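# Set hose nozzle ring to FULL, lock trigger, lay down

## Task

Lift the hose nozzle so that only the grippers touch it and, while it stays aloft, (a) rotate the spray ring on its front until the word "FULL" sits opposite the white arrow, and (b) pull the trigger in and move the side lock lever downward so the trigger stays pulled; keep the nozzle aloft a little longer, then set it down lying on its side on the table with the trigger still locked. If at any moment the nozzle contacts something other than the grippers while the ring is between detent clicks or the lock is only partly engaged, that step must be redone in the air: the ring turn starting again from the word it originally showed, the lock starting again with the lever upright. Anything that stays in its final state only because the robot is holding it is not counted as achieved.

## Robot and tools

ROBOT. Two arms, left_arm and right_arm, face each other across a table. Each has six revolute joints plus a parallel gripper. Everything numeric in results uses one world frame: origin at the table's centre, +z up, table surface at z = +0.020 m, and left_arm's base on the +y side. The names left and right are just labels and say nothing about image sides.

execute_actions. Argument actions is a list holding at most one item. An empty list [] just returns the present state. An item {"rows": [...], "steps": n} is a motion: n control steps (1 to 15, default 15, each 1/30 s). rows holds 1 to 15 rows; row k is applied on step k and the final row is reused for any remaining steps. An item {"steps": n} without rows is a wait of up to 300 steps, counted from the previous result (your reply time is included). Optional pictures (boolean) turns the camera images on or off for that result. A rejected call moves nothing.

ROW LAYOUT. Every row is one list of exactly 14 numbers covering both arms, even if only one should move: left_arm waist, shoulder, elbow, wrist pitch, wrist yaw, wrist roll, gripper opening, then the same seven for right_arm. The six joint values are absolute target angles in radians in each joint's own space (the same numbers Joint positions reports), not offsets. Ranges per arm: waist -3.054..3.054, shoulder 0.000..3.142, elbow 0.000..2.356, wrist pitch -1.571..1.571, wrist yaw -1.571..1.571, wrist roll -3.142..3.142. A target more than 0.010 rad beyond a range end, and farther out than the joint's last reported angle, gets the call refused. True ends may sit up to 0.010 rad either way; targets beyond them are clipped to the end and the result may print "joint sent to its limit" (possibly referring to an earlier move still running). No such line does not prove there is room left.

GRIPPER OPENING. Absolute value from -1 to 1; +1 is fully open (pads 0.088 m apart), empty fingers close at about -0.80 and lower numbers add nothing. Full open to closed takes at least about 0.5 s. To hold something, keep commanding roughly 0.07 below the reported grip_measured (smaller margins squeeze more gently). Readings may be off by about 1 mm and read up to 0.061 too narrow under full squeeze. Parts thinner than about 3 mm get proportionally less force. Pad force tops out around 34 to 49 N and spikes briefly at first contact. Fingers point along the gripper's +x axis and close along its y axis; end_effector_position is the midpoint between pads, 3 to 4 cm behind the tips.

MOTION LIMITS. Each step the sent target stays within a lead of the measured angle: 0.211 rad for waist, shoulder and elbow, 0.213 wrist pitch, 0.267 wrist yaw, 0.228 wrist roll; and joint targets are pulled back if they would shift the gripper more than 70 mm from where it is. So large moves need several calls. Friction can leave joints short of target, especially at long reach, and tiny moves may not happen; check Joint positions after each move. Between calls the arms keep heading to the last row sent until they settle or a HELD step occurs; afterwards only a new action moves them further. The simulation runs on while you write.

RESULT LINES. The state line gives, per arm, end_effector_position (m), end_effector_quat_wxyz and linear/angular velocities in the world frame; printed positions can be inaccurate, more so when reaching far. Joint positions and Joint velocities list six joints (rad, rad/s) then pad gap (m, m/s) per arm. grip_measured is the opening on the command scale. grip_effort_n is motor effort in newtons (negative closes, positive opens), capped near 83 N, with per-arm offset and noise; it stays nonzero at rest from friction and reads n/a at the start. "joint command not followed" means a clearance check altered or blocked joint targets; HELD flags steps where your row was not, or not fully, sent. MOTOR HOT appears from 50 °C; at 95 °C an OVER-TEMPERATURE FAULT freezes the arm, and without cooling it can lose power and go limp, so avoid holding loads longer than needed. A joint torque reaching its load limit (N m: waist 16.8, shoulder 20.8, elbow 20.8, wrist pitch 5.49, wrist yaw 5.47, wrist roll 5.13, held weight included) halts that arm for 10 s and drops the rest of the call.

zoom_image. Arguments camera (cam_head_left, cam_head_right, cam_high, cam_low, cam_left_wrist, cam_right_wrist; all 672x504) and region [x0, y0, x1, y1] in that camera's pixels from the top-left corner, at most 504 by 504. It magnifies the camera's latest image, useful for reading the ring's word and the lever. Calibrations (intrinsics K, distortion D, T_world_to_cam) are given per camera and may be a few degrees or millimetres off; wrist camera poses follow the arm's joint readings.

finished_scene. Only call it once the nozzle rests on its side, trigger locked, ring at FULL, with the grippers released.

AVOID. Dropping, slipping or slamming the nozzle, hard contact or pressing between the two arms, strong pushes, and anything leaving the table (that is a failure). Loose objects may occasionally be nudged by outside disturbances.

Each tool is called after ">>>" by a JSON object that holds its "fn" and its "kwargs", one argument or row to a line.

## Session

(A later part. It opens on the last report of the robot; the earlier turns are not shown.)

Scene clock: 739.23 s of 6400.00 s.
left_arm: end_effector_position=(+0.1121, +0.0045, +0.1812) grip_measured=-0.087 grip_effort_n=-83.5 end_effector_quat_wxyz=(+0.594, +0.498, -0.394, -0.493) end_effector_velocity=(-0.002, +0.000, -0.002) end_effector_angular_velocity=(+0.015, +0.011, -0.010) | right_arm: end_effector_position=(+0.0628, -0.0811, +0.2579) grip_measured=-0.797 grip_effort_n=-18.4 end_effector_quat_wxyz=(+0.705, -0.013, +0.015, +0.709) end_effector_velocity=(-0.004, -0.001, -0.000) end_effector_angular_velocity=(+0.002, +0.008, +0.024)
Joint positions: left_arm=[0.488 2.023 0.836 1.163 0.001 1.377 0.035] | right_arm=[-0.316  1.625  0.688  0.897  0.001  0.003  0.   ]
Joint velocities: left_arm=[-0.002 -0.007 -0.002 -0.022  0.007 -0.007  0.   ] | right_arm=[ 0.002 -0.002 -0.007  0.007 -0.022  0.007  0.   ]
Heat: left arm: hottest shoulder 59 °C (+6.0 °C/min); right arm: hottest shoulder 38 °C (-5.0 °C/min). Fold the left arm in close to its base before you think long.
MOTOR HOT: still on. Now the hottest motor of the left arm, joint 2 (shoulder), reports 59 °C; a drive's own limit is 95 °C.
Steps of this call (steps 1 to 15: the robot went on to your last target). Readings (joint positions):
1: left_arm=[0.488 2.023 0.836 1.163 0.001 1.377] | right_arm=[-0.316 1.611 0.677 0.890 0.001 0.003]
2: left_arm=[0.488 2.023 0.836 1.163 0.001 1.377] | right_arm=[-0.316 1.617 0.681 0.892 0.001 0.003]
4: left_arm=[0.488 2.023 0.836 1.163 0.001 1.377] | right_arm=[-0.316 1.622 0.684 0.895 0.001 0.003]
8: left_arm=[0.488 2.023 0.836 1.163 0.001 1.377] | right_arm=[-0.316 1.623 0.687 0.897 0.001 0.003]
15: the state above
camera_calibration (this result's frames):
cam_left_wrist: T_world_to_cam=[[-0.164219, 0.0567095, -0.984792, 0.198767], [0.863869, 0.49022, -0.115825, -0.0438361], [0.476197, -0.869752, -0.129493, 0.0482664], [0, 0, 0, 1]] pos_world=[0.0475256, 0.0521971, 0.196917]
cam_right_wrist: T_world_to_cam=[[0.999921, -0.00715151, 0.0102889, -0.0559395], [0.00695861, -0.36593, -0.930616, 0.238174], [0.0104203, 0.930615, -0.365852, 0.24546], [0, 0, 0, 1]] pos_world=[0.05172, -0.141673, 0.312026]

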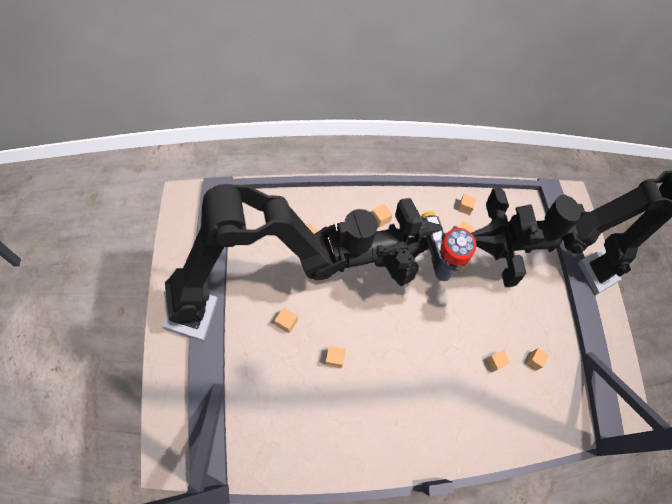

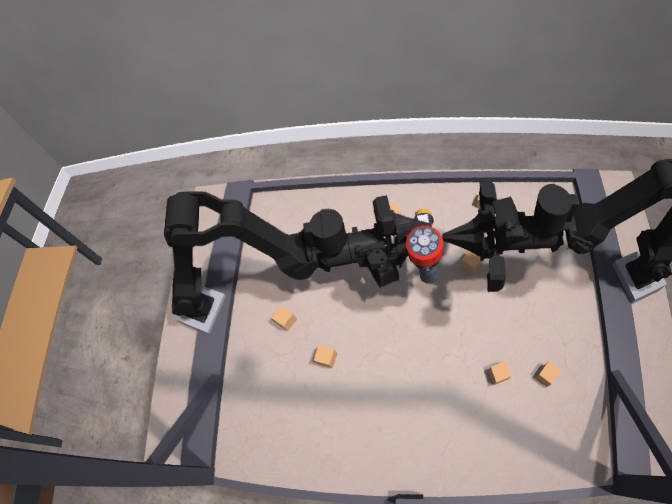

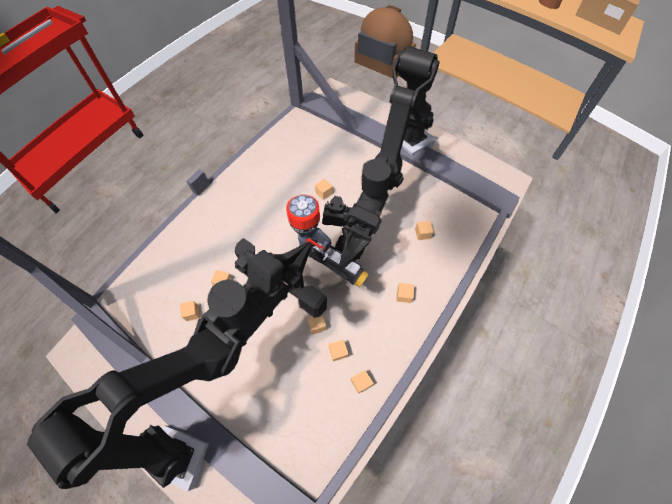

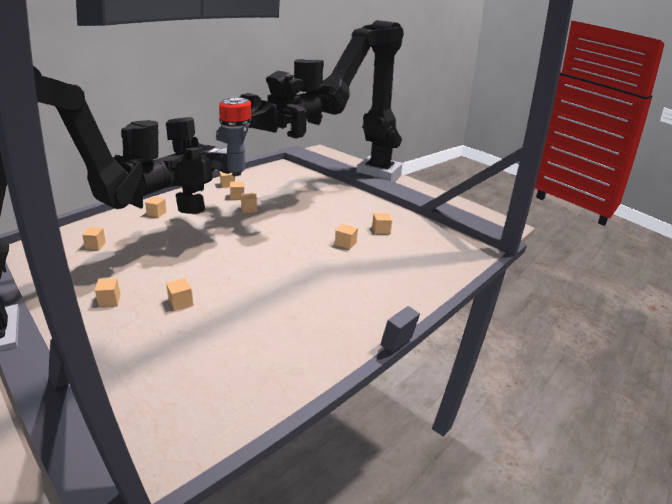

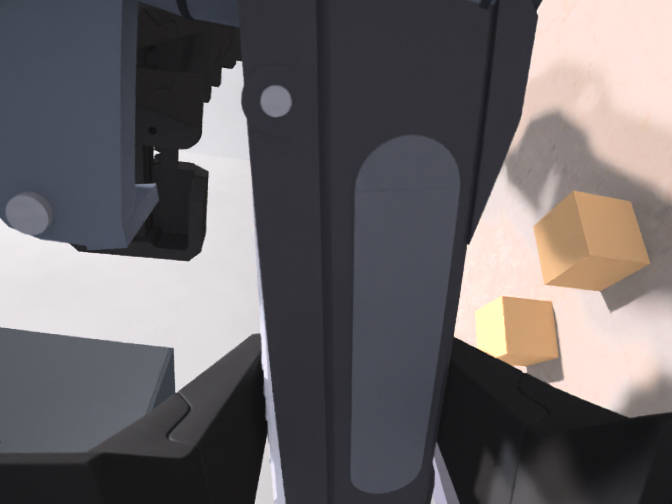

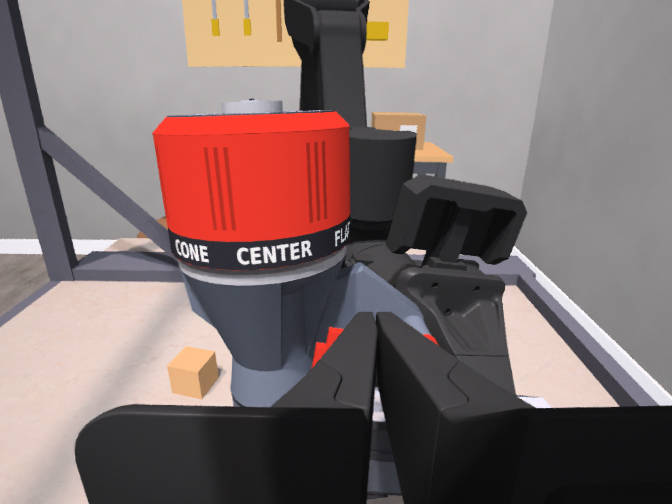

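>>> {"fn": "execute_actions", "kwargs": {
  "actions": [
    {"rows": [[0.488,2.000,0.838,1.176,0,1.377,-0.25,-0.318,1.640,0.699,0.899,0,0.005,-0.80],[0.488,2.000,0.838,1.176,0,1.377,-0.25,-0.318,1.644,0.703,0.900,0,0.005,-0.80],[0.488,2.000,0.838,1.176,0,1.377,-0.25,-0.318,1.649,0.708,0.900,0,0.005,-0.80],[0.488,2.000,0.838,1.176,0,1.377,-0.25,-0.318,1.655,0.713,0.900,0,0.005,-0.80],[0.488,2.000,0.838,1.176,0,1.377,-0.25,-0.318,1.6615,0.719,0.901,0,0.005,-0.80],[0.488,2.000,0.838,1.176,0,1.377,-0.25,-0.318,1.668,0.725,0.901,0,0.005,-0.80],[0.488,2.000,0.838,1.176,0,1.377,-0.25,-0.318,1.675,0.732,0.901,0,0.005,-0.80],[0.488,2.000,0.838,1.176,0,1.377,-0.25,-0.318,1.682,0.738,0.902,0,0.005,-0.80],[0.488,2.000,0.838,1.176,0,1.377,-0.25,-0.318,1.689,0.745,0.902,0,0.005,-0.80],[0.488,2.000,0.838,1.176,0,1.377,-0.25,-0.318,1.696,0.751,0.903,0,0.005,-0.80],[0.488,2.000,0.838,1.176,0,1.377,-0.25,-0.318,1.702,0.757,0.903,0,0.005,-0.80],[0.488,2.000,0.838,1.176,0,1.377,-0.25,-0.318,1.708,0.763,0.903,0,0.005,-0.80],[0.488,2.000,0.838,1.176,0,1.377,-0.25,-0.318,1.713,0.768,0.904,0,0.005,-0.80],[0.488,2.000,0.838,1.176,0,1.377,-0.25,-0.318,1.717,0.772,0.904,0,0.005,-0.80],[0.488,2.000,0.838,1.176,0,1.377,-0.25,-0.318,1.720,0.774,0.904,0,0.005,-0.80]], "steps": 15}
  ],
  "pictures": false
}}

>>> {"fn": "execute_actions", "kwargs": {
  "actions": [
    {"steps": 15}
  ]
}}

Scene clock: 764.50 s of 6400.00 s.
left_arm: end_effector_position=(+0.1121, +0.0046, +0.1811) grip_measured=-0.087 grip_effort_n=-83.5 end_effector_quat_wxyz=(+0.594, +0.499, -0.394, -0.493) end_effector_velocity=(-0.001, +0.003, -0.008) end_effector_angular_velocity=(+0.030, +0.013, +0.015) | right_arm: end_effector_position=(+0.0627, -0.0625, +0.2561) grip_measured=-0.797 grip_effort_n=-18.4 end_effector_quat_wxyz=(+0.705, -0.012, +0.014, +0.709) end_effector_velocity=(+0.002, +0.033, -0.002) end_effector_angular_velocity=(+0.002, -0.008, -0.009)
Joint positions: left_arm=[0.488 2.023 0.836 1.163 0.001 1.377 0.035] | right_arm=[-0.316  1.697  0.757  0.902  0.001  0.003  0.   ]
Joint velocities: left_arm=[-0.007 -0.002 -0.012 -0.022 -0.022 -0.007 -0.   ] | right_arm=[-0.002  0.12   0.129 -0.007  0.007 -0.007  0.   ]
Heat: left arm: hottest shoulder 60 °C (+4.0 °C/min); right arm: hottest wrist pitch 38 °C (-6.0 °C/min). Fold the left arm in close to its base before you think long.
MOTOR HOT: still on. Now the hottest motor of the left arm, joint 2 (shoulder), reports 60 °C; a drive's own limit is 95 °C.
Steps of this call (steps 1 to 15: the robot went on to your last target; steps 16 to 90: nothing new was sent; then 21.77 s passed at rest; steps 91 to 105: all 15 steps of this action). Readings (joint positions):
91: left_arm=[0.488 2.023 0.836 1.163 0.001 1.377] | right_arm=[-0.316 1.625 0.689 0.898 0.001 0.003]
92: left_arm=[0.488 2.023 0.836 1.163 0.001 1.377] | right_arm=[-0.316 1.626 0.690 0.898 0.001 0.003]
94: left_arm=[0.488 2.023 0.836 1.163 0.001 1.377] | right_arm=[-0.316 1.633 0.696 0.898 0.001 0.003]
98: left_arm=[0.488 2.023 0.836 1.163 0.001 1.377] | right_arm=[-0.316 1.655 0.717 0.899 0.001 0.003]
105: the state above

Scene clock: 765.00 s of 6400.00 s.
left_arm: end_effector_position=(+0.1121, +0.0048, +0.1808) grip_measured=-0.087 grip_effort_n=-83.5 end_effector_quat_wxyz=(+0.594, +0.499, -0.394, -0.494) end_effector_velocity=(+0.002, +0.001, -0.001) end_effector_angular_velocity=(+0.006, +0.008, +0.020) | right_arm: end_effector_position=(+0.0627, -0.0601, +0.2565) grip_measured=-0.797 grip_effort_n=-17.9 end_effector_quat_wxyz=(+0.705, -0.011, +0.014, +0.709) end_effector_velocity=(-0.002, -0.001, -0.002) end_effector_angular_velocity=(-0.007, +0.023, +0.019)
Joint positions: left_arm=[0.488 2.023 0.835 1.163 0.001 1.377 0.035] | right_arm=[-0.316  1.705  0.767  0.903  0.001  0.003  0.   ]
Joint velocities: left_arm=[-0.002 -0.002 -0.002 -0.007 -0.022 -0.007 -0.   ] | right_arm=[-0.002 -0.002 -0.002 -0.007 -0.022  0.022  0.   ]
Heat: left arm: hottest shoulder 60 °C (+4.0 °C/min); right arm: hottest wrist pitch 38 °C (-6.1 °C/min). Fold the left arm in close to its base before you think long.
MOTOR HOT: still on. Now the hottest motor of the left arm, joint 2 (shoulder), reports 60 °C; a drive's own limit is 95 °C.
Steps of this call (steps 1 to 15: the robot went on to your last target). Readings (joint positions):
1: left_arm=[0.488 2.023 0.835 1.163 0.001 1.377] | right_arm=[-0.316 1.700 0.761 0.903 0.001 0.003]
2: left_arm=[0.488 2.023 0.835 1.163 0.001 1.377] | right_arm=[-0.316 1.702 0.763 0.903 0.001 0.003]
4: left_arm=[0.488 2.023 0.835 1.163 0.001 1.377] | right_arm=[-0.316 1.704 0.765 0.903 0.001 0.003]
8: left_arm=[0.488 2.023 0.835 1.163 0.001 1.377] | right_arm=[-0.316 1.705 0.766 0.903 0.001 0.003]
15: the state above
All arms were judged still, so your last target was given up. Only a new action makes them travel on or press farther. Fingers that are still opening or closing keep moving.
camera_calibration (this result's frames):
cam_left_wrist: T_world_to_cam=[[-0.164448, 0.057813, -0.98469, 0.198336], [0.863842, 0.49035, -0.115476, -0.0440184], [0.476166, -0.869606, -0.130578, 0.0486391], [0, 0, 0, 1]] pos_world=[0.0474804, 0.0524149, 0.196567]
cam_right_wrist: T_world_to_cam=[[0.999922, -0.00719456, 0.0102295, -0.0556154], [0.00693132, -0.362022, -0.932144, 0.245118], [0.0104097, 0.932142, -0.361944, 0.224497], [0, 0, 0, 1]] pos_world=[0.0515751, -0.120925, 0.310309]

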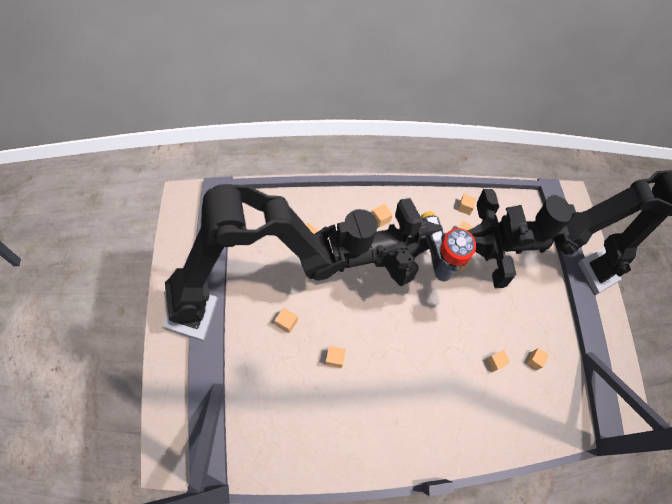

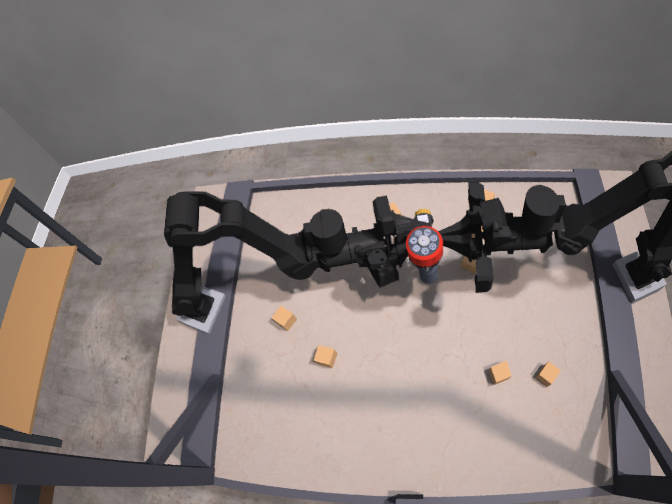

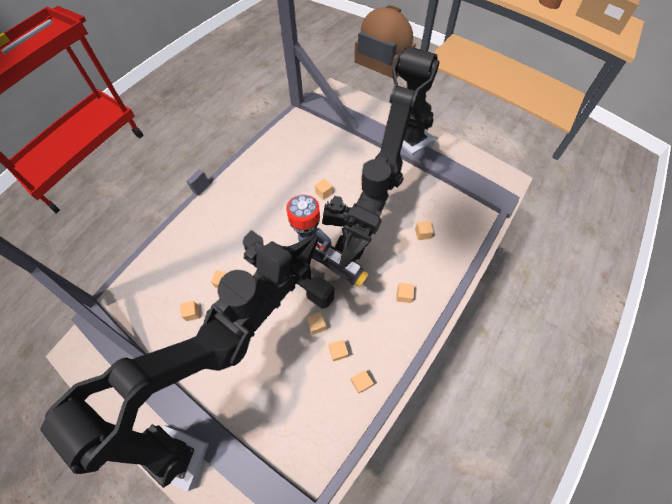

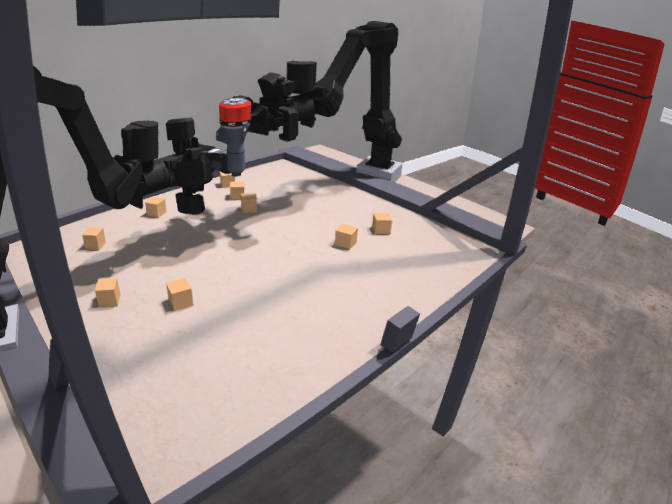

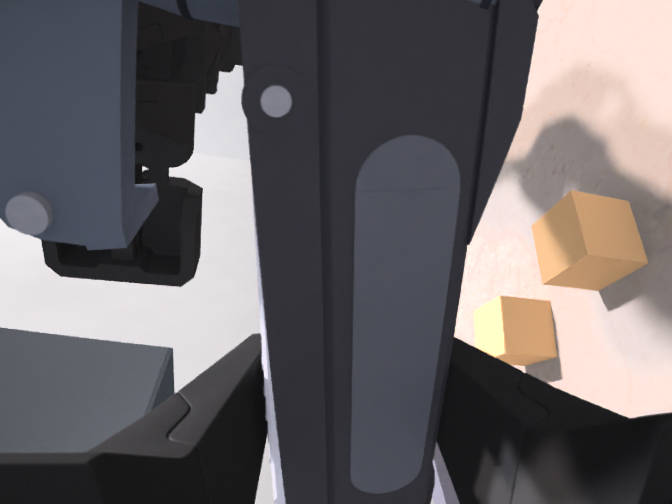

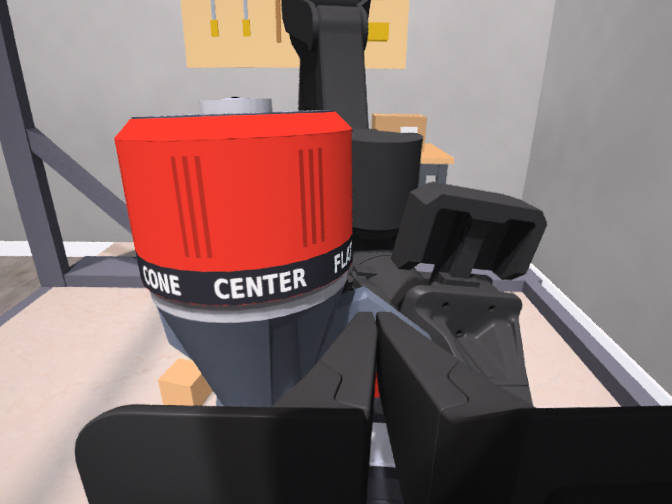

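>>> {"fn": "execute_actions", "kwargs": {
  "actions": [
    {"rows": [[0.488,2.000,0.838,1.176,0,1.377,-0.25,-0.318,1.718,0.764,0.905,0,0.005,-0.80],[0.488,2.000,0.838,1.176,0,1.377,-0.25,-0.318,1.718,0.755,0.906,0,0.005,-0.80],[0.488,2.000,0.838,1.176,0,1.377,-0.25,-0.318,1.718,0.749,0.910,0,0.005,-0.80],[0.488,2.000,0.838,1.176,0,1.377,-0.25,-0.318,1.718,0.743,0.914,0,0.005,-0.80],[0.488,2.000,0.838,1.176,0,1.377,-0.25,-0.318,1.718,0.738,0.918,0,0.005,-0.80],[0.488,2.000,0.838,1.176,0,1.377,-0.25,-0.318,1.718,0.733,0.922,0,0.005,-0.80],[0.488,2.000,0.838,1.176,0,1.377,-0.25,-0.318,1.724,0.7295,0.9315,0,0.005,-0.80],[0.488,2.000,0.838,1.176,0,1.377,-0.25,-0.318,1.730,0.726,0.941,0,0.005,-0.80],[0.488,2.000,0.838,1.176,0,1.377,-0.25,-0.318,1.736,0.7227,0.9503,0,0.005,-0.80],[0.488,2.000,0.838,1.176,0,1.377,-0.25,-0.318,1.742,0.7192,0.9598,0,0.005,-0.80],[0.488,2.000,0.838,1.176,0,1.377,-0.25,-0.318,1.748,0.7158,0.9692,0,0.005,-0.80],[0.488,2.000,0.838,1.176,0,1.377,-0.25,-0.318,1.754,0.7123,0.9787,0,0.005,-0.80],[0.488,2.000,0.838,1.176,0,1.377,-0.25,-0.318,1.760,0.7089,0.9881,0,0.005,-0.80],[0.488,2.000,0.838,1.176,0,1.377,-0.25,-0.318,1.766,0.7054,0.9976,0,0.005,-0.80],[0.488,2.000,0.838,1.176,0,1.377,-0.25,-0.318,1.772,0.702,1.007,0,0.005,-0.80]], "steps": 15}
  ],
  "pictures": false
}}

>>> {"fn": "execute_actions", "kwargs": {
  "actions": [
    {"steps": 15}
  ]
}}

>>> {"fn": "zoom_image", "kwargs": {
  "camera": "cam_high",
  "region": [250, 180, 390, 300]
}}

Scene clock: 776.37 s of 6400.00 s.
left_arm: end_effector_position=(+0.1121, +0.0055, +0.1793) grip_measured=-0.087 grip_effort_n=-83.5 end_effector_quat_wxyz=(+0.593, +0.500, -0.392, -0.495) end_effector_velocity=(-0.001, +0.004, -0.013) end_effector_angular_velocity=(+0.049, +0.018, -0.005) | right_arm: end_effector_position=(+0.0627, -0.0636, +0.2448) grip_measured=-0.797 grip_effort_n=-17.4 end_effector_quat_wxyz=(+0.705, -0.006, +0.008, +0.709) end_effector_velocity=(+0.000, -0.004, -0.051) end_effector_angular_velocity=(+0.012, +0.008, +0.005)
Joint positions: left_arm=[0.488 2.023 0.832 1.161 0.001 1.377 0.035] | right_arm=[-0.316  1.739  0.727  0.991  0.001  0.003  0.   ]
Joint velocities: left_arm=[ 0.002 -0.002 -0.017 -0.037  0.007 -0.007 -0.   ] | right_arm=[-0.002  0.159 -0.1    0.271 -0.007  0.007  0.   ]
Heat: left arm: hottest shoulder 60 °C (+3.0 °C/min); right arm: hottest wrist pitch 39 °C (-4.0 °C/min). Fold the left arm in close to its base before you think long.
MOTOR HOT: still on. Now the hottest motor of the left arm, joint 2 (shoulder), reports 60 °C; a drive's own limit is 95 °C.
Steps of this call (steps 1 to 90: nothing new was sent; then 7.87 s passed at rest; steps 91 to 105: all 15 steps of this action). Readings (joint positions):
91: left_arm=[0.488 2.023 0.835 1.163 0.001 1.377] | right_arm=[-0.316 1.705 0.767 0.904 0.001 0.003]
92: left_arm=[0.488 2.023 0.835 1.163 0.001 1.377] | right_arm=[-0.316 1.705 0.767 0.904 0.001 0.003]
94: left_arm=[0.488 2.023 0.835 1.163 0.001 1.377] | right_arm=[-0.316 1.705 0.765 0.908 0.001 0.003]
98: left_arm=[0.488 2.023 0.835 1.163 0.001 1.377] | right_arm=[-0.316 1.707 0.750 0.927 0.001 0.003]
105: the state above

Scene clock: 776.87 s of 6400.00 s.
left_arm: end_effector_position=(+0.1122, +0.0059, +0.1781) grip_measured=-0.087 grip_effort_n=-83.5 end_effector_quat_wxyz=(+0.592, +0.501, -0.391, -0.496) end_effector_velocity=(+0.000, -0.002, -0.000) end_effector_angular_velocity=(+0.001, +0.007, +0.005) | right_arm: end_effector_position=(+0.0627, -0.0638, +0.2410) grip_measured=-0.798 grip_effort_n=-17.9 end_effector_quat_wxyz=(+0.705, -0.006, +0.008, +0.709) end_effector_velocity=(+0.005, -0.001, +0.001) end_effector_angular_velocity=(-0.002, +0.007, -0.015)
Joint positions: left_arm=[0.489 2.023 0.83  1.159 0.001 1.377 0.035] | right_arm=[-0.316  1.752  0.72   1.012  0.001  0.003  0.   ]
Joint velocities: left_arm=[-0.002  0.002  0.007 -0.007 -0.007 -0.007 -0.   ] | right_arm=[-0.007 -0.007 -0.002 -0.007  0.007  0.007  0.   ]
Heat: left arm: hottest shoulder 60 °C (+3.0 °C/min); right arm: hottest wrist pitch 39 °C (-4.0 °C/min). Fold the left arm in close to its base before you think long.
MOTOR HOT: still on. Now the hottest motor of the left arm, joint 2 (shoulder), reports 60 °C; a drive's own limit is 95 °C.
Steps of this call (steps 1 to 15: the robot went on to your last target). Readings (joint positions):
1: left_arm=[0.488 2.023 0.831 1.160 0.001 1.377] | right_arm=[-0.316 1.744 0.725 0.998 0.001 0.003]
2: left_arm=[0.489 2.023 0.831 1.159 0.001 1.377] | right_arm=[-0.316 1.747 0.723 1.002 0.001 0.003]
4: left_arm=[0.489 2.023 0.830 1.159 0.001 1.377] | right_arm=[-0.316 1.750 0.721 1.007 0.001 0.003]
8: left_arm=[0.489 2.023 0.830 1.159 0.001 1.377] | right_arm=[-0.316 1.751 0.721 1.011 0.001 0.003]
15: the state above
camera_calibration (this result's frames):
cam_left_wrist: T_world_to_cam=[[-0.166328, 0.0665097, -0.983825, 0.195619], [0.863255, 0.492031, -0.112682, -0.0454629], [0.476578, -0.868033, -0.139254, 0.050683], [0, 0, 0, 1]] pos_world=[0.0476287, 0.0533531, 0.19439]
cam_right_wrist: T_world_to_cam=[[0.999923, -0.00736044, 0.0099956, -0.0554635], [0.00682422, -0.346684, -0.937957, 0.231692], [0.0103691, 0.937953, -0.346607, 0.219018], [0, 0, 0, 1]] pos_world=[0.0516071, -0.125513, 0.293785]

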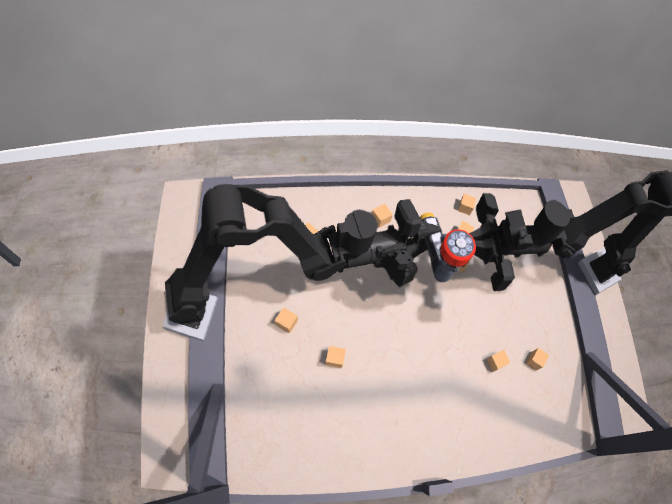

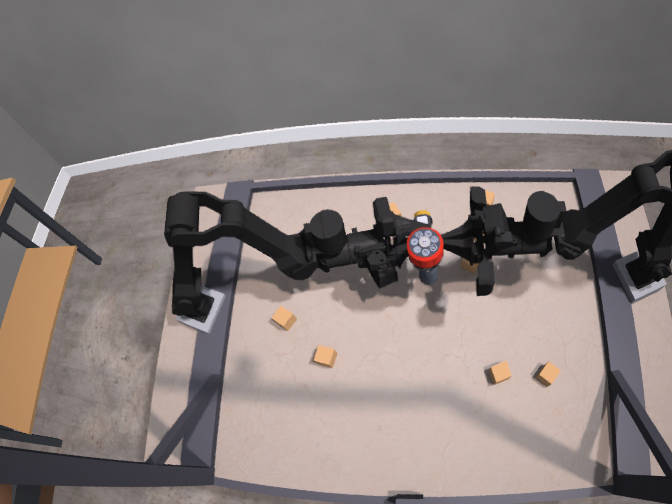

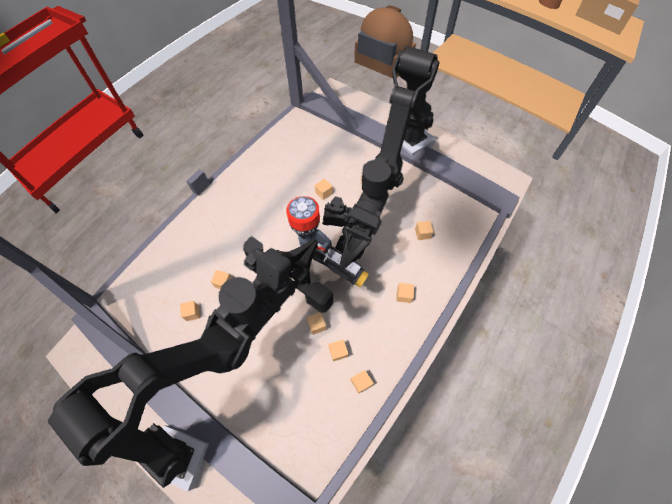

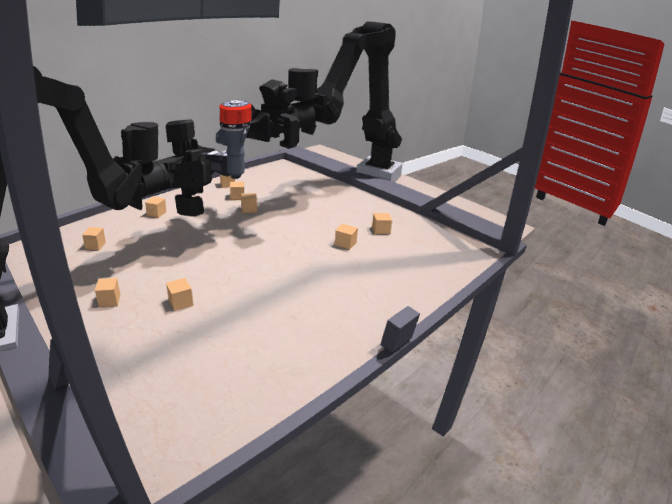

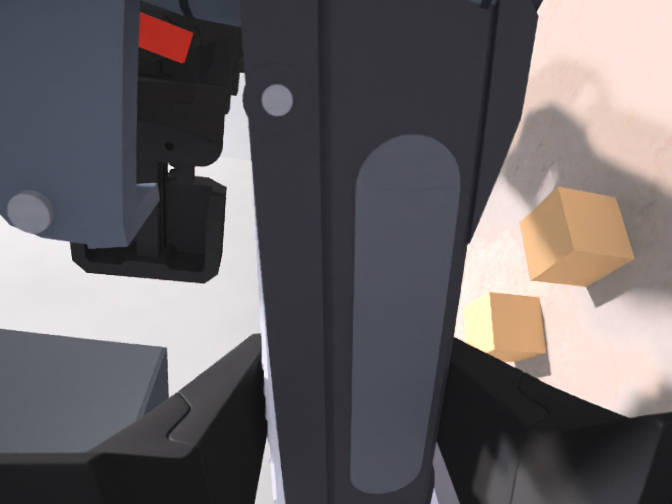

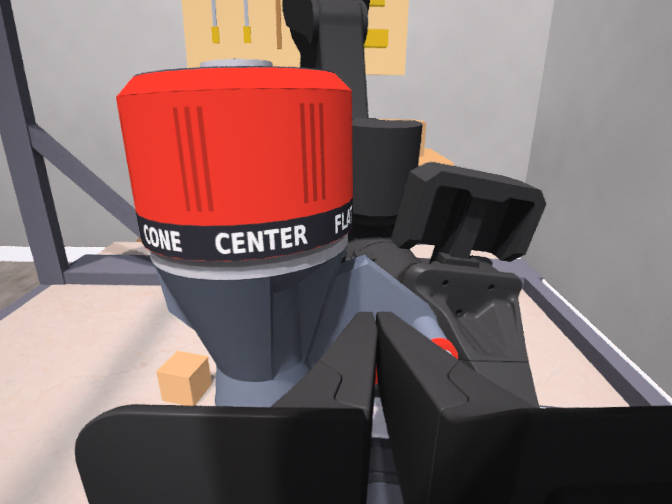

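Region (250, 180, 390, 300) of cam_high's 672x504 image, scaled by 3.600, with more detail than that image has; it fills the top 432 rows of this view, and the rest is white.

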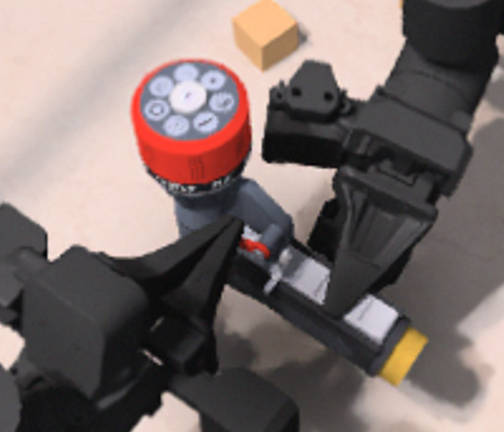

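>>> {"fn": "execute_actions", "kwargs": {
  "actions": [
    {"rows": [[0.488,2.000,0.840,1.178,0,1.377,-0.25,-0.315,1.775,0.701,1.010,0,0.005,-0.80],[0.488,2.000,0.842,1.180,0,1.377,-0.25,-0.312,1.779,0.6995,1.015,0,0.005,-0.80],[0.488,2.000,0.844,1.181,0,1.377,-0.25,-0.310,1.7835,0.698,1.021,0,0.005,-0.80],[0.488,2.000,0.845,1.182,0,1.377,-0.25,-0.308,1.7885,0.6962,1.0275,0,0.005,-0.80],[0.488,2.000,0.845,1.182,0,1.377,-0.25,-0.306,1.7935,0.6944,1.034,0,0.005,-0.80],[0.488,2.000,0.845,1.182,0,1.377,-0.25,-0.306,1.7985,0.6927,1.0405,0,0.005,-0.80],[0.488,2.000,0.845,1.182,0,1.377,-0.25,-0.306,1.8035,0.691,1.047,0,0.005,-0.80],[0.488,2.000,0.845,1.182,0,1.377,-0.25,-0.306,1.8085,0.6892,1.0535,0,0.005,-0.80],[0.488,2.000,0.845,1.182,0,1.377,-0.25,-0.306,1.8135,0.6875,1.060,0,0.005,-0.80],[0.488,2.000,0.845,1.182,0,1.377,-0.25,-0.306,1.8185,0.6857,1.0665,0,0.005,-0.80],[0.488,2.000,0.845,1.182,0,1.377,-0.25,-0.306,1.8235,0.684,1.073,0,0.005,-0.80],[0.488,2.000,0.845,1.182,0,1.377,-0.25,-0.306,1.8285,0.6822,1.0795,0,0.005,-0.80],[0.488,2.000,0.845,1.182,0,1.377,-0.25,-0.306,1.8335,0.6805,1.086,0,0.005,-0.80],[0.488,2.000,0.845,1.182,0,1.377,-0.25,-0.306,1.8385,0.6787,1.0925,0,0.005,-0.80],[0.488,2.000,0.845,1.182,0,1.377,-0.25,-0.306,1.843,0.677,1.098,0,0.005,-0.80]], "steps": 15}
  ],
  "pictures": false
}}

>>> {"fn": "execute_actions", "kwargs": {
  "actions": [
    {"steps": 15}
  ]
}}

Scene clock: 784.00 s of 6400.00 s.
left_arm: end_effector_position=(+0.1126, +0.0059, +0.1797) grip_measured=-0.087 grip_effort_n=-83.5 end_effector_quat_wxyz=(+0.593, +0.500, -0.393, -0.493) end_effector_velocity=(-0.002, -0.000, +0.005) end_effector_angular_velocity=(-0.023, +0.003, -0.010) | right_arm: end_effector_position=(+0.0578, -0.0641, +0.2188) grip_measured=-0.798 grip_effort_n=-17.4 end_effector_quat_wxyz=(+0.701, -0.012, +0.013, +0.713) end_effector_velocity=(-0.002, -0.006, -0.078) end_effector_angular_velocity=(-0.125, +0.006, +0.019)
Joint positions: left_arm=[0.489 2.023 0.83  1.167 0.001 1.378 0.035] | right_arm=[-0.305  1.815  0.695  1.085  0.001  0.003  0.   ]
Joint velocities: left_arm=[-0.002 -0.002 -0.002  0.022  0.007 -0.007 -0.   ] | right_arm=[-0.002  0.168 -0.081  0.125 -0.022  0.007  0.   ]
Heat: left arm: hottest shoulder 60 °C (+2.0 °C/min); right arm: hottest wrist pitch 38 °C (-3.0 °C/min). Fold the left arm in close to its base before you think long.
MOTOR HOT: still on. Now the hottest motor of the left arm, joint 2 (shoulder), reports 60 °C; a drive's own limit is 95 °C.
Steps of this call (steps 1 to 15: the robot went on to your last target; steps 16 to 90: nothing new was sent; then 3.63 s passed at rest; steps 91 to 105: all 15 steps of this action). Readings (joint positions):
91: left_arm=[0.489 2.023 0.830 1.159 0.001 1.377] | right_arm=[-0.316 1.752 0.720 1.013 0.001 0.003]
92: left_arm=[0.489 2.023 0.830 1.159 0.001 1.377] | right_arm=[-0.316 1.753 0.720 1.015 0.001 0.003]
94: left_arm=[0.489 2.023 0.830 1.159 0.001 1.378] | right_arm=[-0.314 1.758 0.718 1.024 0.001 0.003]
98: left_arm=[0.489 2.023 0.830 1.161 0.001 1.378] | right_arm=[-0.310 1.774 0.712 1.046 0.001 0.003]
105: the state above

Scene clock: 784.50 s of 6400.00 s.
left_arm: end_effector_position=(+0.1126, +0.0059, +0.1804) grip_measured=-0.087 grip_effort_n=-83.5 end_effector_quat_wxyz=(+0.594, +0.499, -0.394, -0.493) end_effector_velocity=(-0.000, +0.001, -0.001) end_effector_angular_velocity=(+0.009, -0.006, +0.005) | right_arm: end_effector_position=(+0.0578, -0.0647, +0.2122) grip_measured=-0.798 grip_effort_n=-17.9 end_effector_quat_wxyz=(+0.701, -0.015, +0.017, +0.713) end_effector_velocity=(+0.000, -0.001, -0.001) end_effector_angular_velocity=(-0.007, -0.007, +0.005)
Joint positions: left_arm=[0.489 2.023 0.83  1.17  0.001 1.378 0.035] | right_arm=[-0.305  1.83   0.688  1.096  0.001  0.003  0.   ]
Joint velocities: left_arm=[-0.002 -0.002 -0.002 -0.007 -0.007  0.007 -0.   ] | right_arm=[-0.002 -0.002 -0.002 -0.007 -0.007 -0.007  0.   ]
Heat: left arm: hottest shoulder 60 °C (+2.0 °C/min); right arm: hottest wrist pitch 38 °C (-3.0 °C/min). Fold the left arm in close to its base before you think long.
MOTOR HOT: still on. Now the hottest motor of the left arm, joint 2 (shoulder), reports 60 °C; a drive's own limit is 95 °C.
Steps of this call (steps 1 to 15: the robot went on to your last target). Readings (joint positions):
1: left_arm=[0.489 2.023 0.830 1.167 0.001 1.378] | right_arm=[-0.305 1.820 0.693 1.088 0.001 0.003]
2: left_arm=[0.489 2.023 0.830 1.168 0.001 1.378] | right_arm=[-0.305 1.824 0.691 1.089 0.001 0.003]
4: left_arm=[0.489 2.023 0.830 1.169 0.001 1.378] | right_arm=[-0.305 1.829 0.689 1.092 0.001 0.003]
8: left_arm=[0.489 2.023 0.830 1.169 0.001 1.378] | right_arm=[-0.305 1.830 0.688 1.096 0.001 0.003]
15: the state above
camera_calibration (this result's frames):
cam_left_wrist: T_world_to_cam=[[-0.163492, 0.0562471, -0.98494, 0.197917], [0.863224, 0.491497, -0.11522, -0.0450759], [0.477614, -0.869061, -0.12891, 0.0488573], [0, 0, 0, 1]] pos_world=[0.0479334, 0.0534824, 0.196041]
cam_right_wrist: T_world_to_cam=[[0.99994, 0.00359222, 0.010375, -0.0496265], [0.010967, -0.371508, -0.928365, 0.200563], [0.000519491, 0.928423, -0.371525, 0.215207], [0, 0, 0, 1]] pos_world=[0.0473121, -0.125114, 0.266665]

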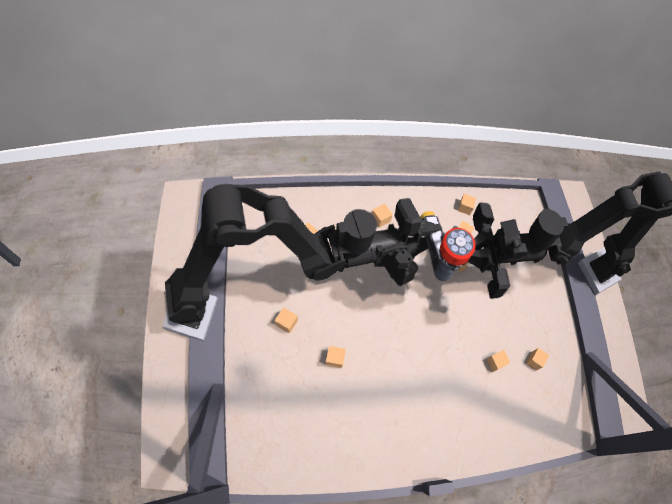

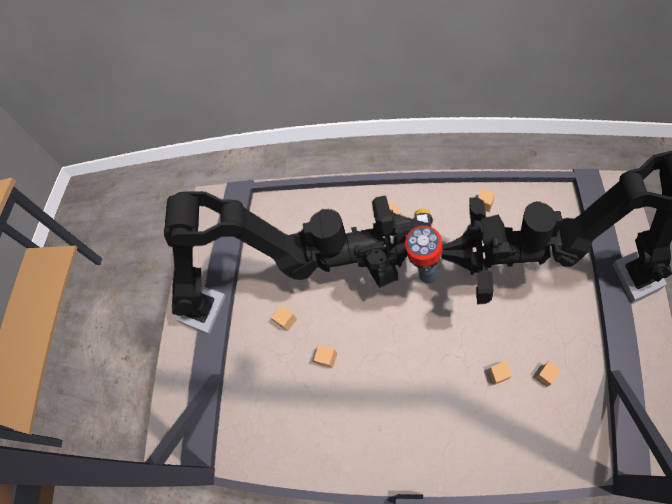

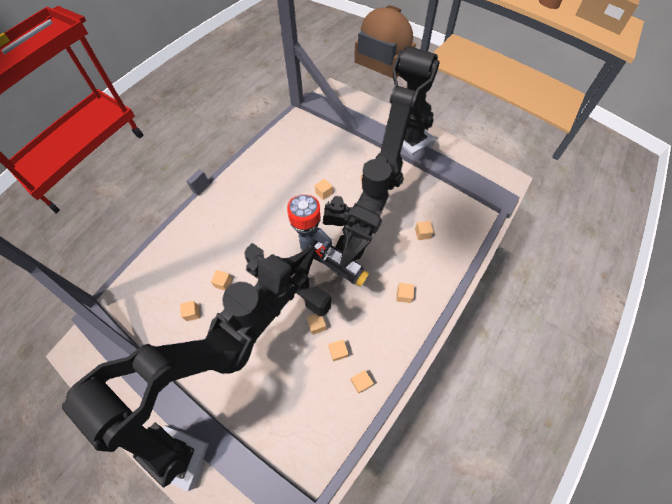

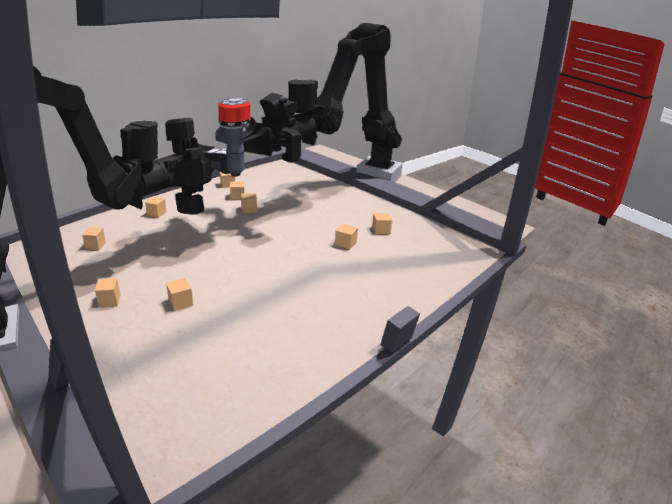

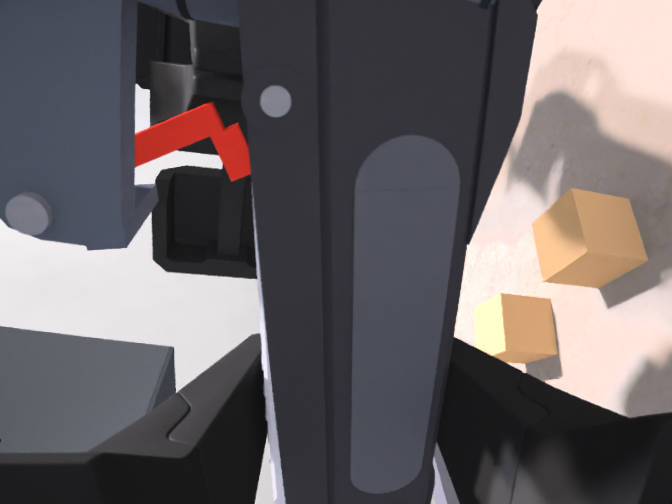

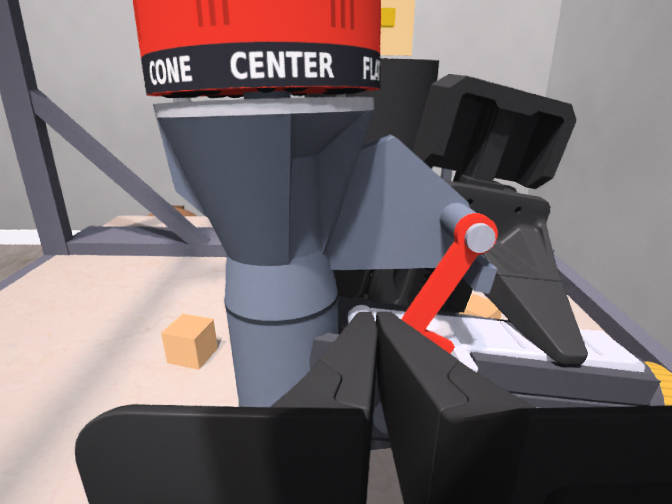

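>>> {"fn": "execute_actions", "kwargs": {
  "actions": [
    {"rows": [[0.488,2.000,0.845,1.182,0,1.377,-0.25,-0.308,1.843,0.677,1.098,0,0.005,-0.80],[0.488,2.000,0.845,1.182,0,1.377,-0.25,-0.310,1.843,0.677,1.098,0,0.005,-0.80],[0.488,2.000,0.845,1.182,0,1.377,-0.25,-0.312,1.843,0.677,1.098,0,0.005,-0.80],[0.488,2.000,0.845,1.182,0,1.377,-0.25,-0.314,1.843,0.677,1.098,0,0.005,-0.80],[0.488,2.000,0.845,1.182,0,1.377,-0.25,-0.316,1.843,0.677,1.098,0,0.005,-0.80],[0.488,2.000,0.845,1.182,0,1.377,-0.25,-0.318,1.843,0.677,1.098,0,0.005,-0.80],[0.488,2.000,0.845,1.182,0,1.377,-0.25,-0.320,1.843,0.677,1.098,0,0.005,-0.80],[0.488,2.000,0.845,1.182,0,1.377,-0.25,-0.322,1.843,0.677,1.098,0,0.005,-0.80],[0.488,2.000,0.845,1.182,0,1.377,-0.25,-0.324,1.843,0.677,1.098,0,0.005,-0.80],[0.488,2.000,0.845,1.182,0,1.377,-0.25,-0.326,1.843,0.677,1.098,0,0.005,-0.80],[0.488,2.000,0.845,1.182,0,1.377,-0.25,-0.328,1.843,0.677,1.098,0,0.005,-0.80],[0.488,2.000,0.845,1.182,0,1.377,-0.25,-0.330,1.843,0.677,1.098,0,0.005,-0.80],[0.488,2.000,0.845,1.182,0,1.377,-0.25,-0.332,1.843,0.677,1.098,0,0.005,-0.80],[0.488,2.000,0.845,1.182,0,1.377,-0.25,-0.333,1.843,0.677,1.098,0,0.005,-0.80],[0.488,2.000,0.845,1.182,0,1.377,-0.25,-0.334,1.843,0.677,1.098,0,0.005,-0.80]], "steps": 15}
  ],
  "pictures": false
}}

>>> {"fn": "execute_actions", "kwargs": {
  "actions": [
    {"steps": 12}
  ]
}}

Scene clock: 790.83 s of 6400.00 s.
left_arm: end_effector_position=(+0.1147, +0.0064, +0.1806) grip_measured=-0.087 grip_effort_n=-83.5 end_effector_quat_wxyz=(+0.596, +0.500, -0.393, -0.491) end_effector_velocity=(-0.000, +0.001, -0.001) end_effector_angular_velocity=(+0.003, +0.023, +0.005) | right_arm: end_effector_position=(+0.0659, -0.0648, +0.2114) grip_measured=-0.798 grip_effort_n=-16.5 end_effector_quat_wxyz=(+0.707, -0.016, +0.018, +0.707) end_effector_velocity=(+0.023, +0.000, +0.004) end_effector_angular_velocity=(+0.012, +0.008, -0.035)
Joint positions: left_arm=[ 0.493  2.023  0.83   1.17  -0.002  1.378  0.035] | right_arm=[-0.323  1.831  0.687  1.096  0.     0.003  0.   ]
Joint velocities: left_arm=[-0.002 -0.002 -0.002 -0.007 -0.007 -0.022 -0.   ] | right_arm=[-0.056 -0.002  0.002  0.007 -0.022  0.007  0.   ]
Heat: left arm: hottest shoulder 60 °C (+1.0 °C/min); right arm: hottest wrist pitch 39 °C (-1.0 °C/min). Fold the left arm in close to its base before you think long.
MOTOR HOT: still on. Now the hottest motor of the left arm, joint 2 (shoulder), reports 60 °C; a drive's own limit is 95 °C.
Steps of this call (steps 1 to 15: the robot went on to your last target; steps 16 to 90: nothing new was sent; then 2.83 s passed at rest; steps 91 to 105: all 15 steps of this action). Readings (joint positions):
91: left_arm=[0.489 2.023 0.830 1.170 0.001 1.378] | right_arm=[-0.305 1.830 0.688 1.096 0.001 0.003]
92: left_arm=[0.489 2.023 0.830 1.170 0.001 1.378] | right_arm=[-0.305 1.830 0.688 1.096 0.001 0.003]
94: left_arm=[0.489 2.023 0.830 1.170 0.001 1.378] | right_arm=[-0.306 1.830 0.688 1.096 0.001 0.003]
98: left_arm=[0.491 2.023 0.830 1.170 -0.001 1.378] | right_arm=[-0.309 1.830 0.688 1.096 0.000 0.003]
105: the state above

Scene clock: 791.23 s of 6400.00 s.
left_arm: end_effector_position=(+0.1147, +0.0064, +0.1806) grip_measured=-0.087 grip_effort_n=-83.5 end_effector_quat_wxyz=(+0.596, +0.500, -0.393, -0.491) end_effector_velocity=(-0.002, -0.001, +0.000) end_effector_angular_velocity=(+0.001, +0.008, -0.010) | right_arm: end_effector_position=(+0.0676, -0.0648, +0.2114) grip_measured=-0.798 grip_effort_n=-17.0 end_effector_quat_wxyz=(+0.708, -0.016, +0.018, +0.705) end_effector_velocity=(+0.002, -0.001, -0.001) end_effector_angular_velocity=(-0.007, -0.007, +0.000)
Joint positions: left_arm=[ 0.493  2.023  0.83   1.17  -0.002  1.378  0.035] | right_arm=[-0.327  1.831  0.687  1.096  0.     0.003  0.   ]
Joint velocities: left_arm=[-0.002 -0.002  0.002 -0.007  0.007 -0.007 -0.   ] | right_arm=[-0.007 -0.002 -0.002 -0.007 -0.007 -0.007  0.   ]
Heat: left arm: hottest shoulder 60 °C (+1.0 °C/min); right arm: hottest wrist pitch 39 °C (-1.0 °C/min). Fold the left arm in close to its base before you think long.
MOTOR HOT: still on. Now the hottest motor of the left arm, joint 2 (shoulder), reports 60 °C; a drive's own limit is 95 °C.
Steps of this call (steps 1 to 12: the robot went on to your last target). Readings (joint positions):
1: left_arm=[0.493 2.023 0.830 1.170 -0.002 1.378] | right_arm=[-0.324 1.831 0.687 1.096 0.000 0.003]
2: left_arm=[0.493 2.023 0.830 1.170 -0.002 1.378] | right_arm=[-0.326 1.831 0.687 1.096 0.000 0.003]
4: left_arm=[0.493 2.023 0.830 1.170 -0.002 1.378] | right_arm=[-0.326 1.831 0.687 1.096 0.000 0.003]
8: left_arm=[0.493 2.023 0.830 1.170 -0.002 1.378] | right_arm=[-0.327 1.831 0.687 1.096 0.000 0.003]
12: the state above
camera_calibration (this result's frames):
cam_left_wrist: T_world_to_cam=[[-0.163628, 0.0544654, -0.985017, 0.198445], [0.860045, 0.497, -0.115387, -0.046753], [0.483269, -0.86604, -0.128166, 0.0474471], [0, 0, 0, 1]] pos_world=[0.0497512, 0.0535189, 0.196158]
cam_right_wrist: T_world_to_cam=[[0.999802, -0.016987, 0.0103473, -0.06081], [0.00325602, -0.373425, -0.927655, 0.199953], [0.019622, 0.927505, -0.373295, 0.213968], [0, 0, 0, 1]] pos_world=[0.0559485, -0.124822, 0.265989]

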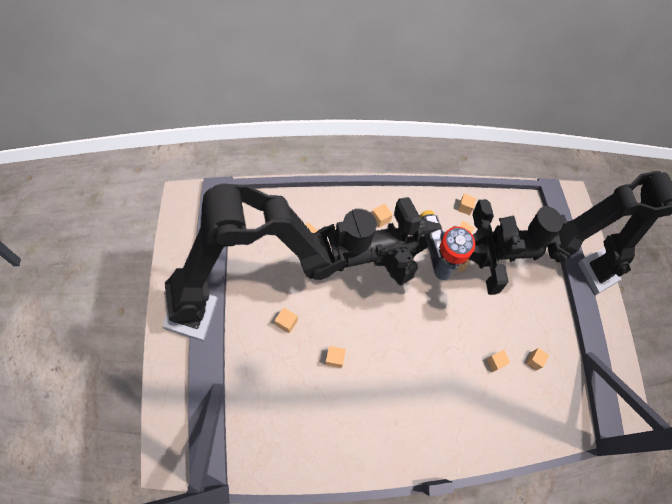

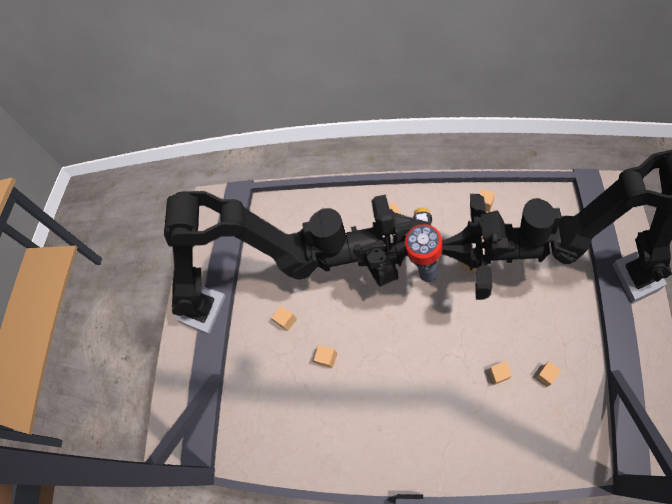

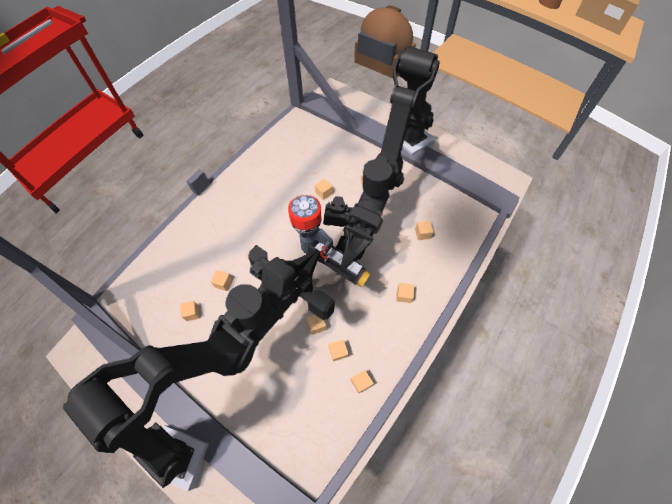

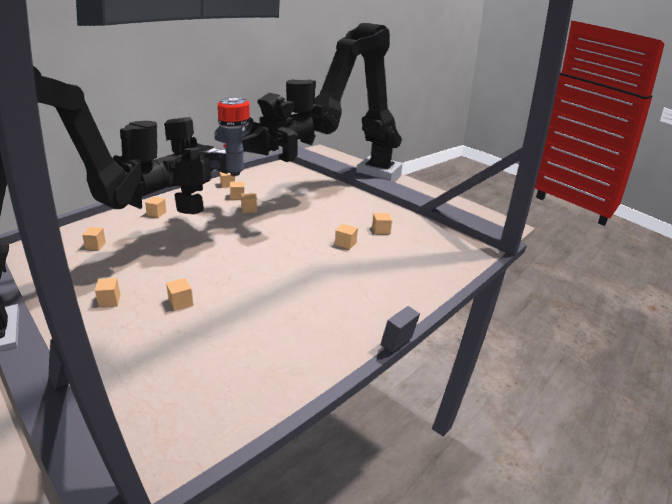

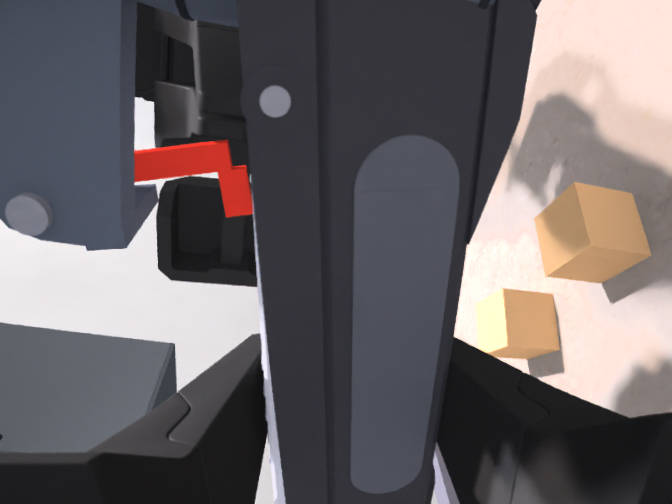

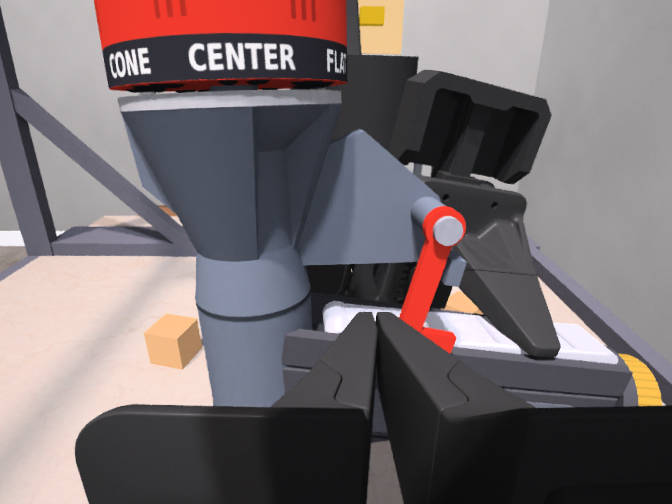

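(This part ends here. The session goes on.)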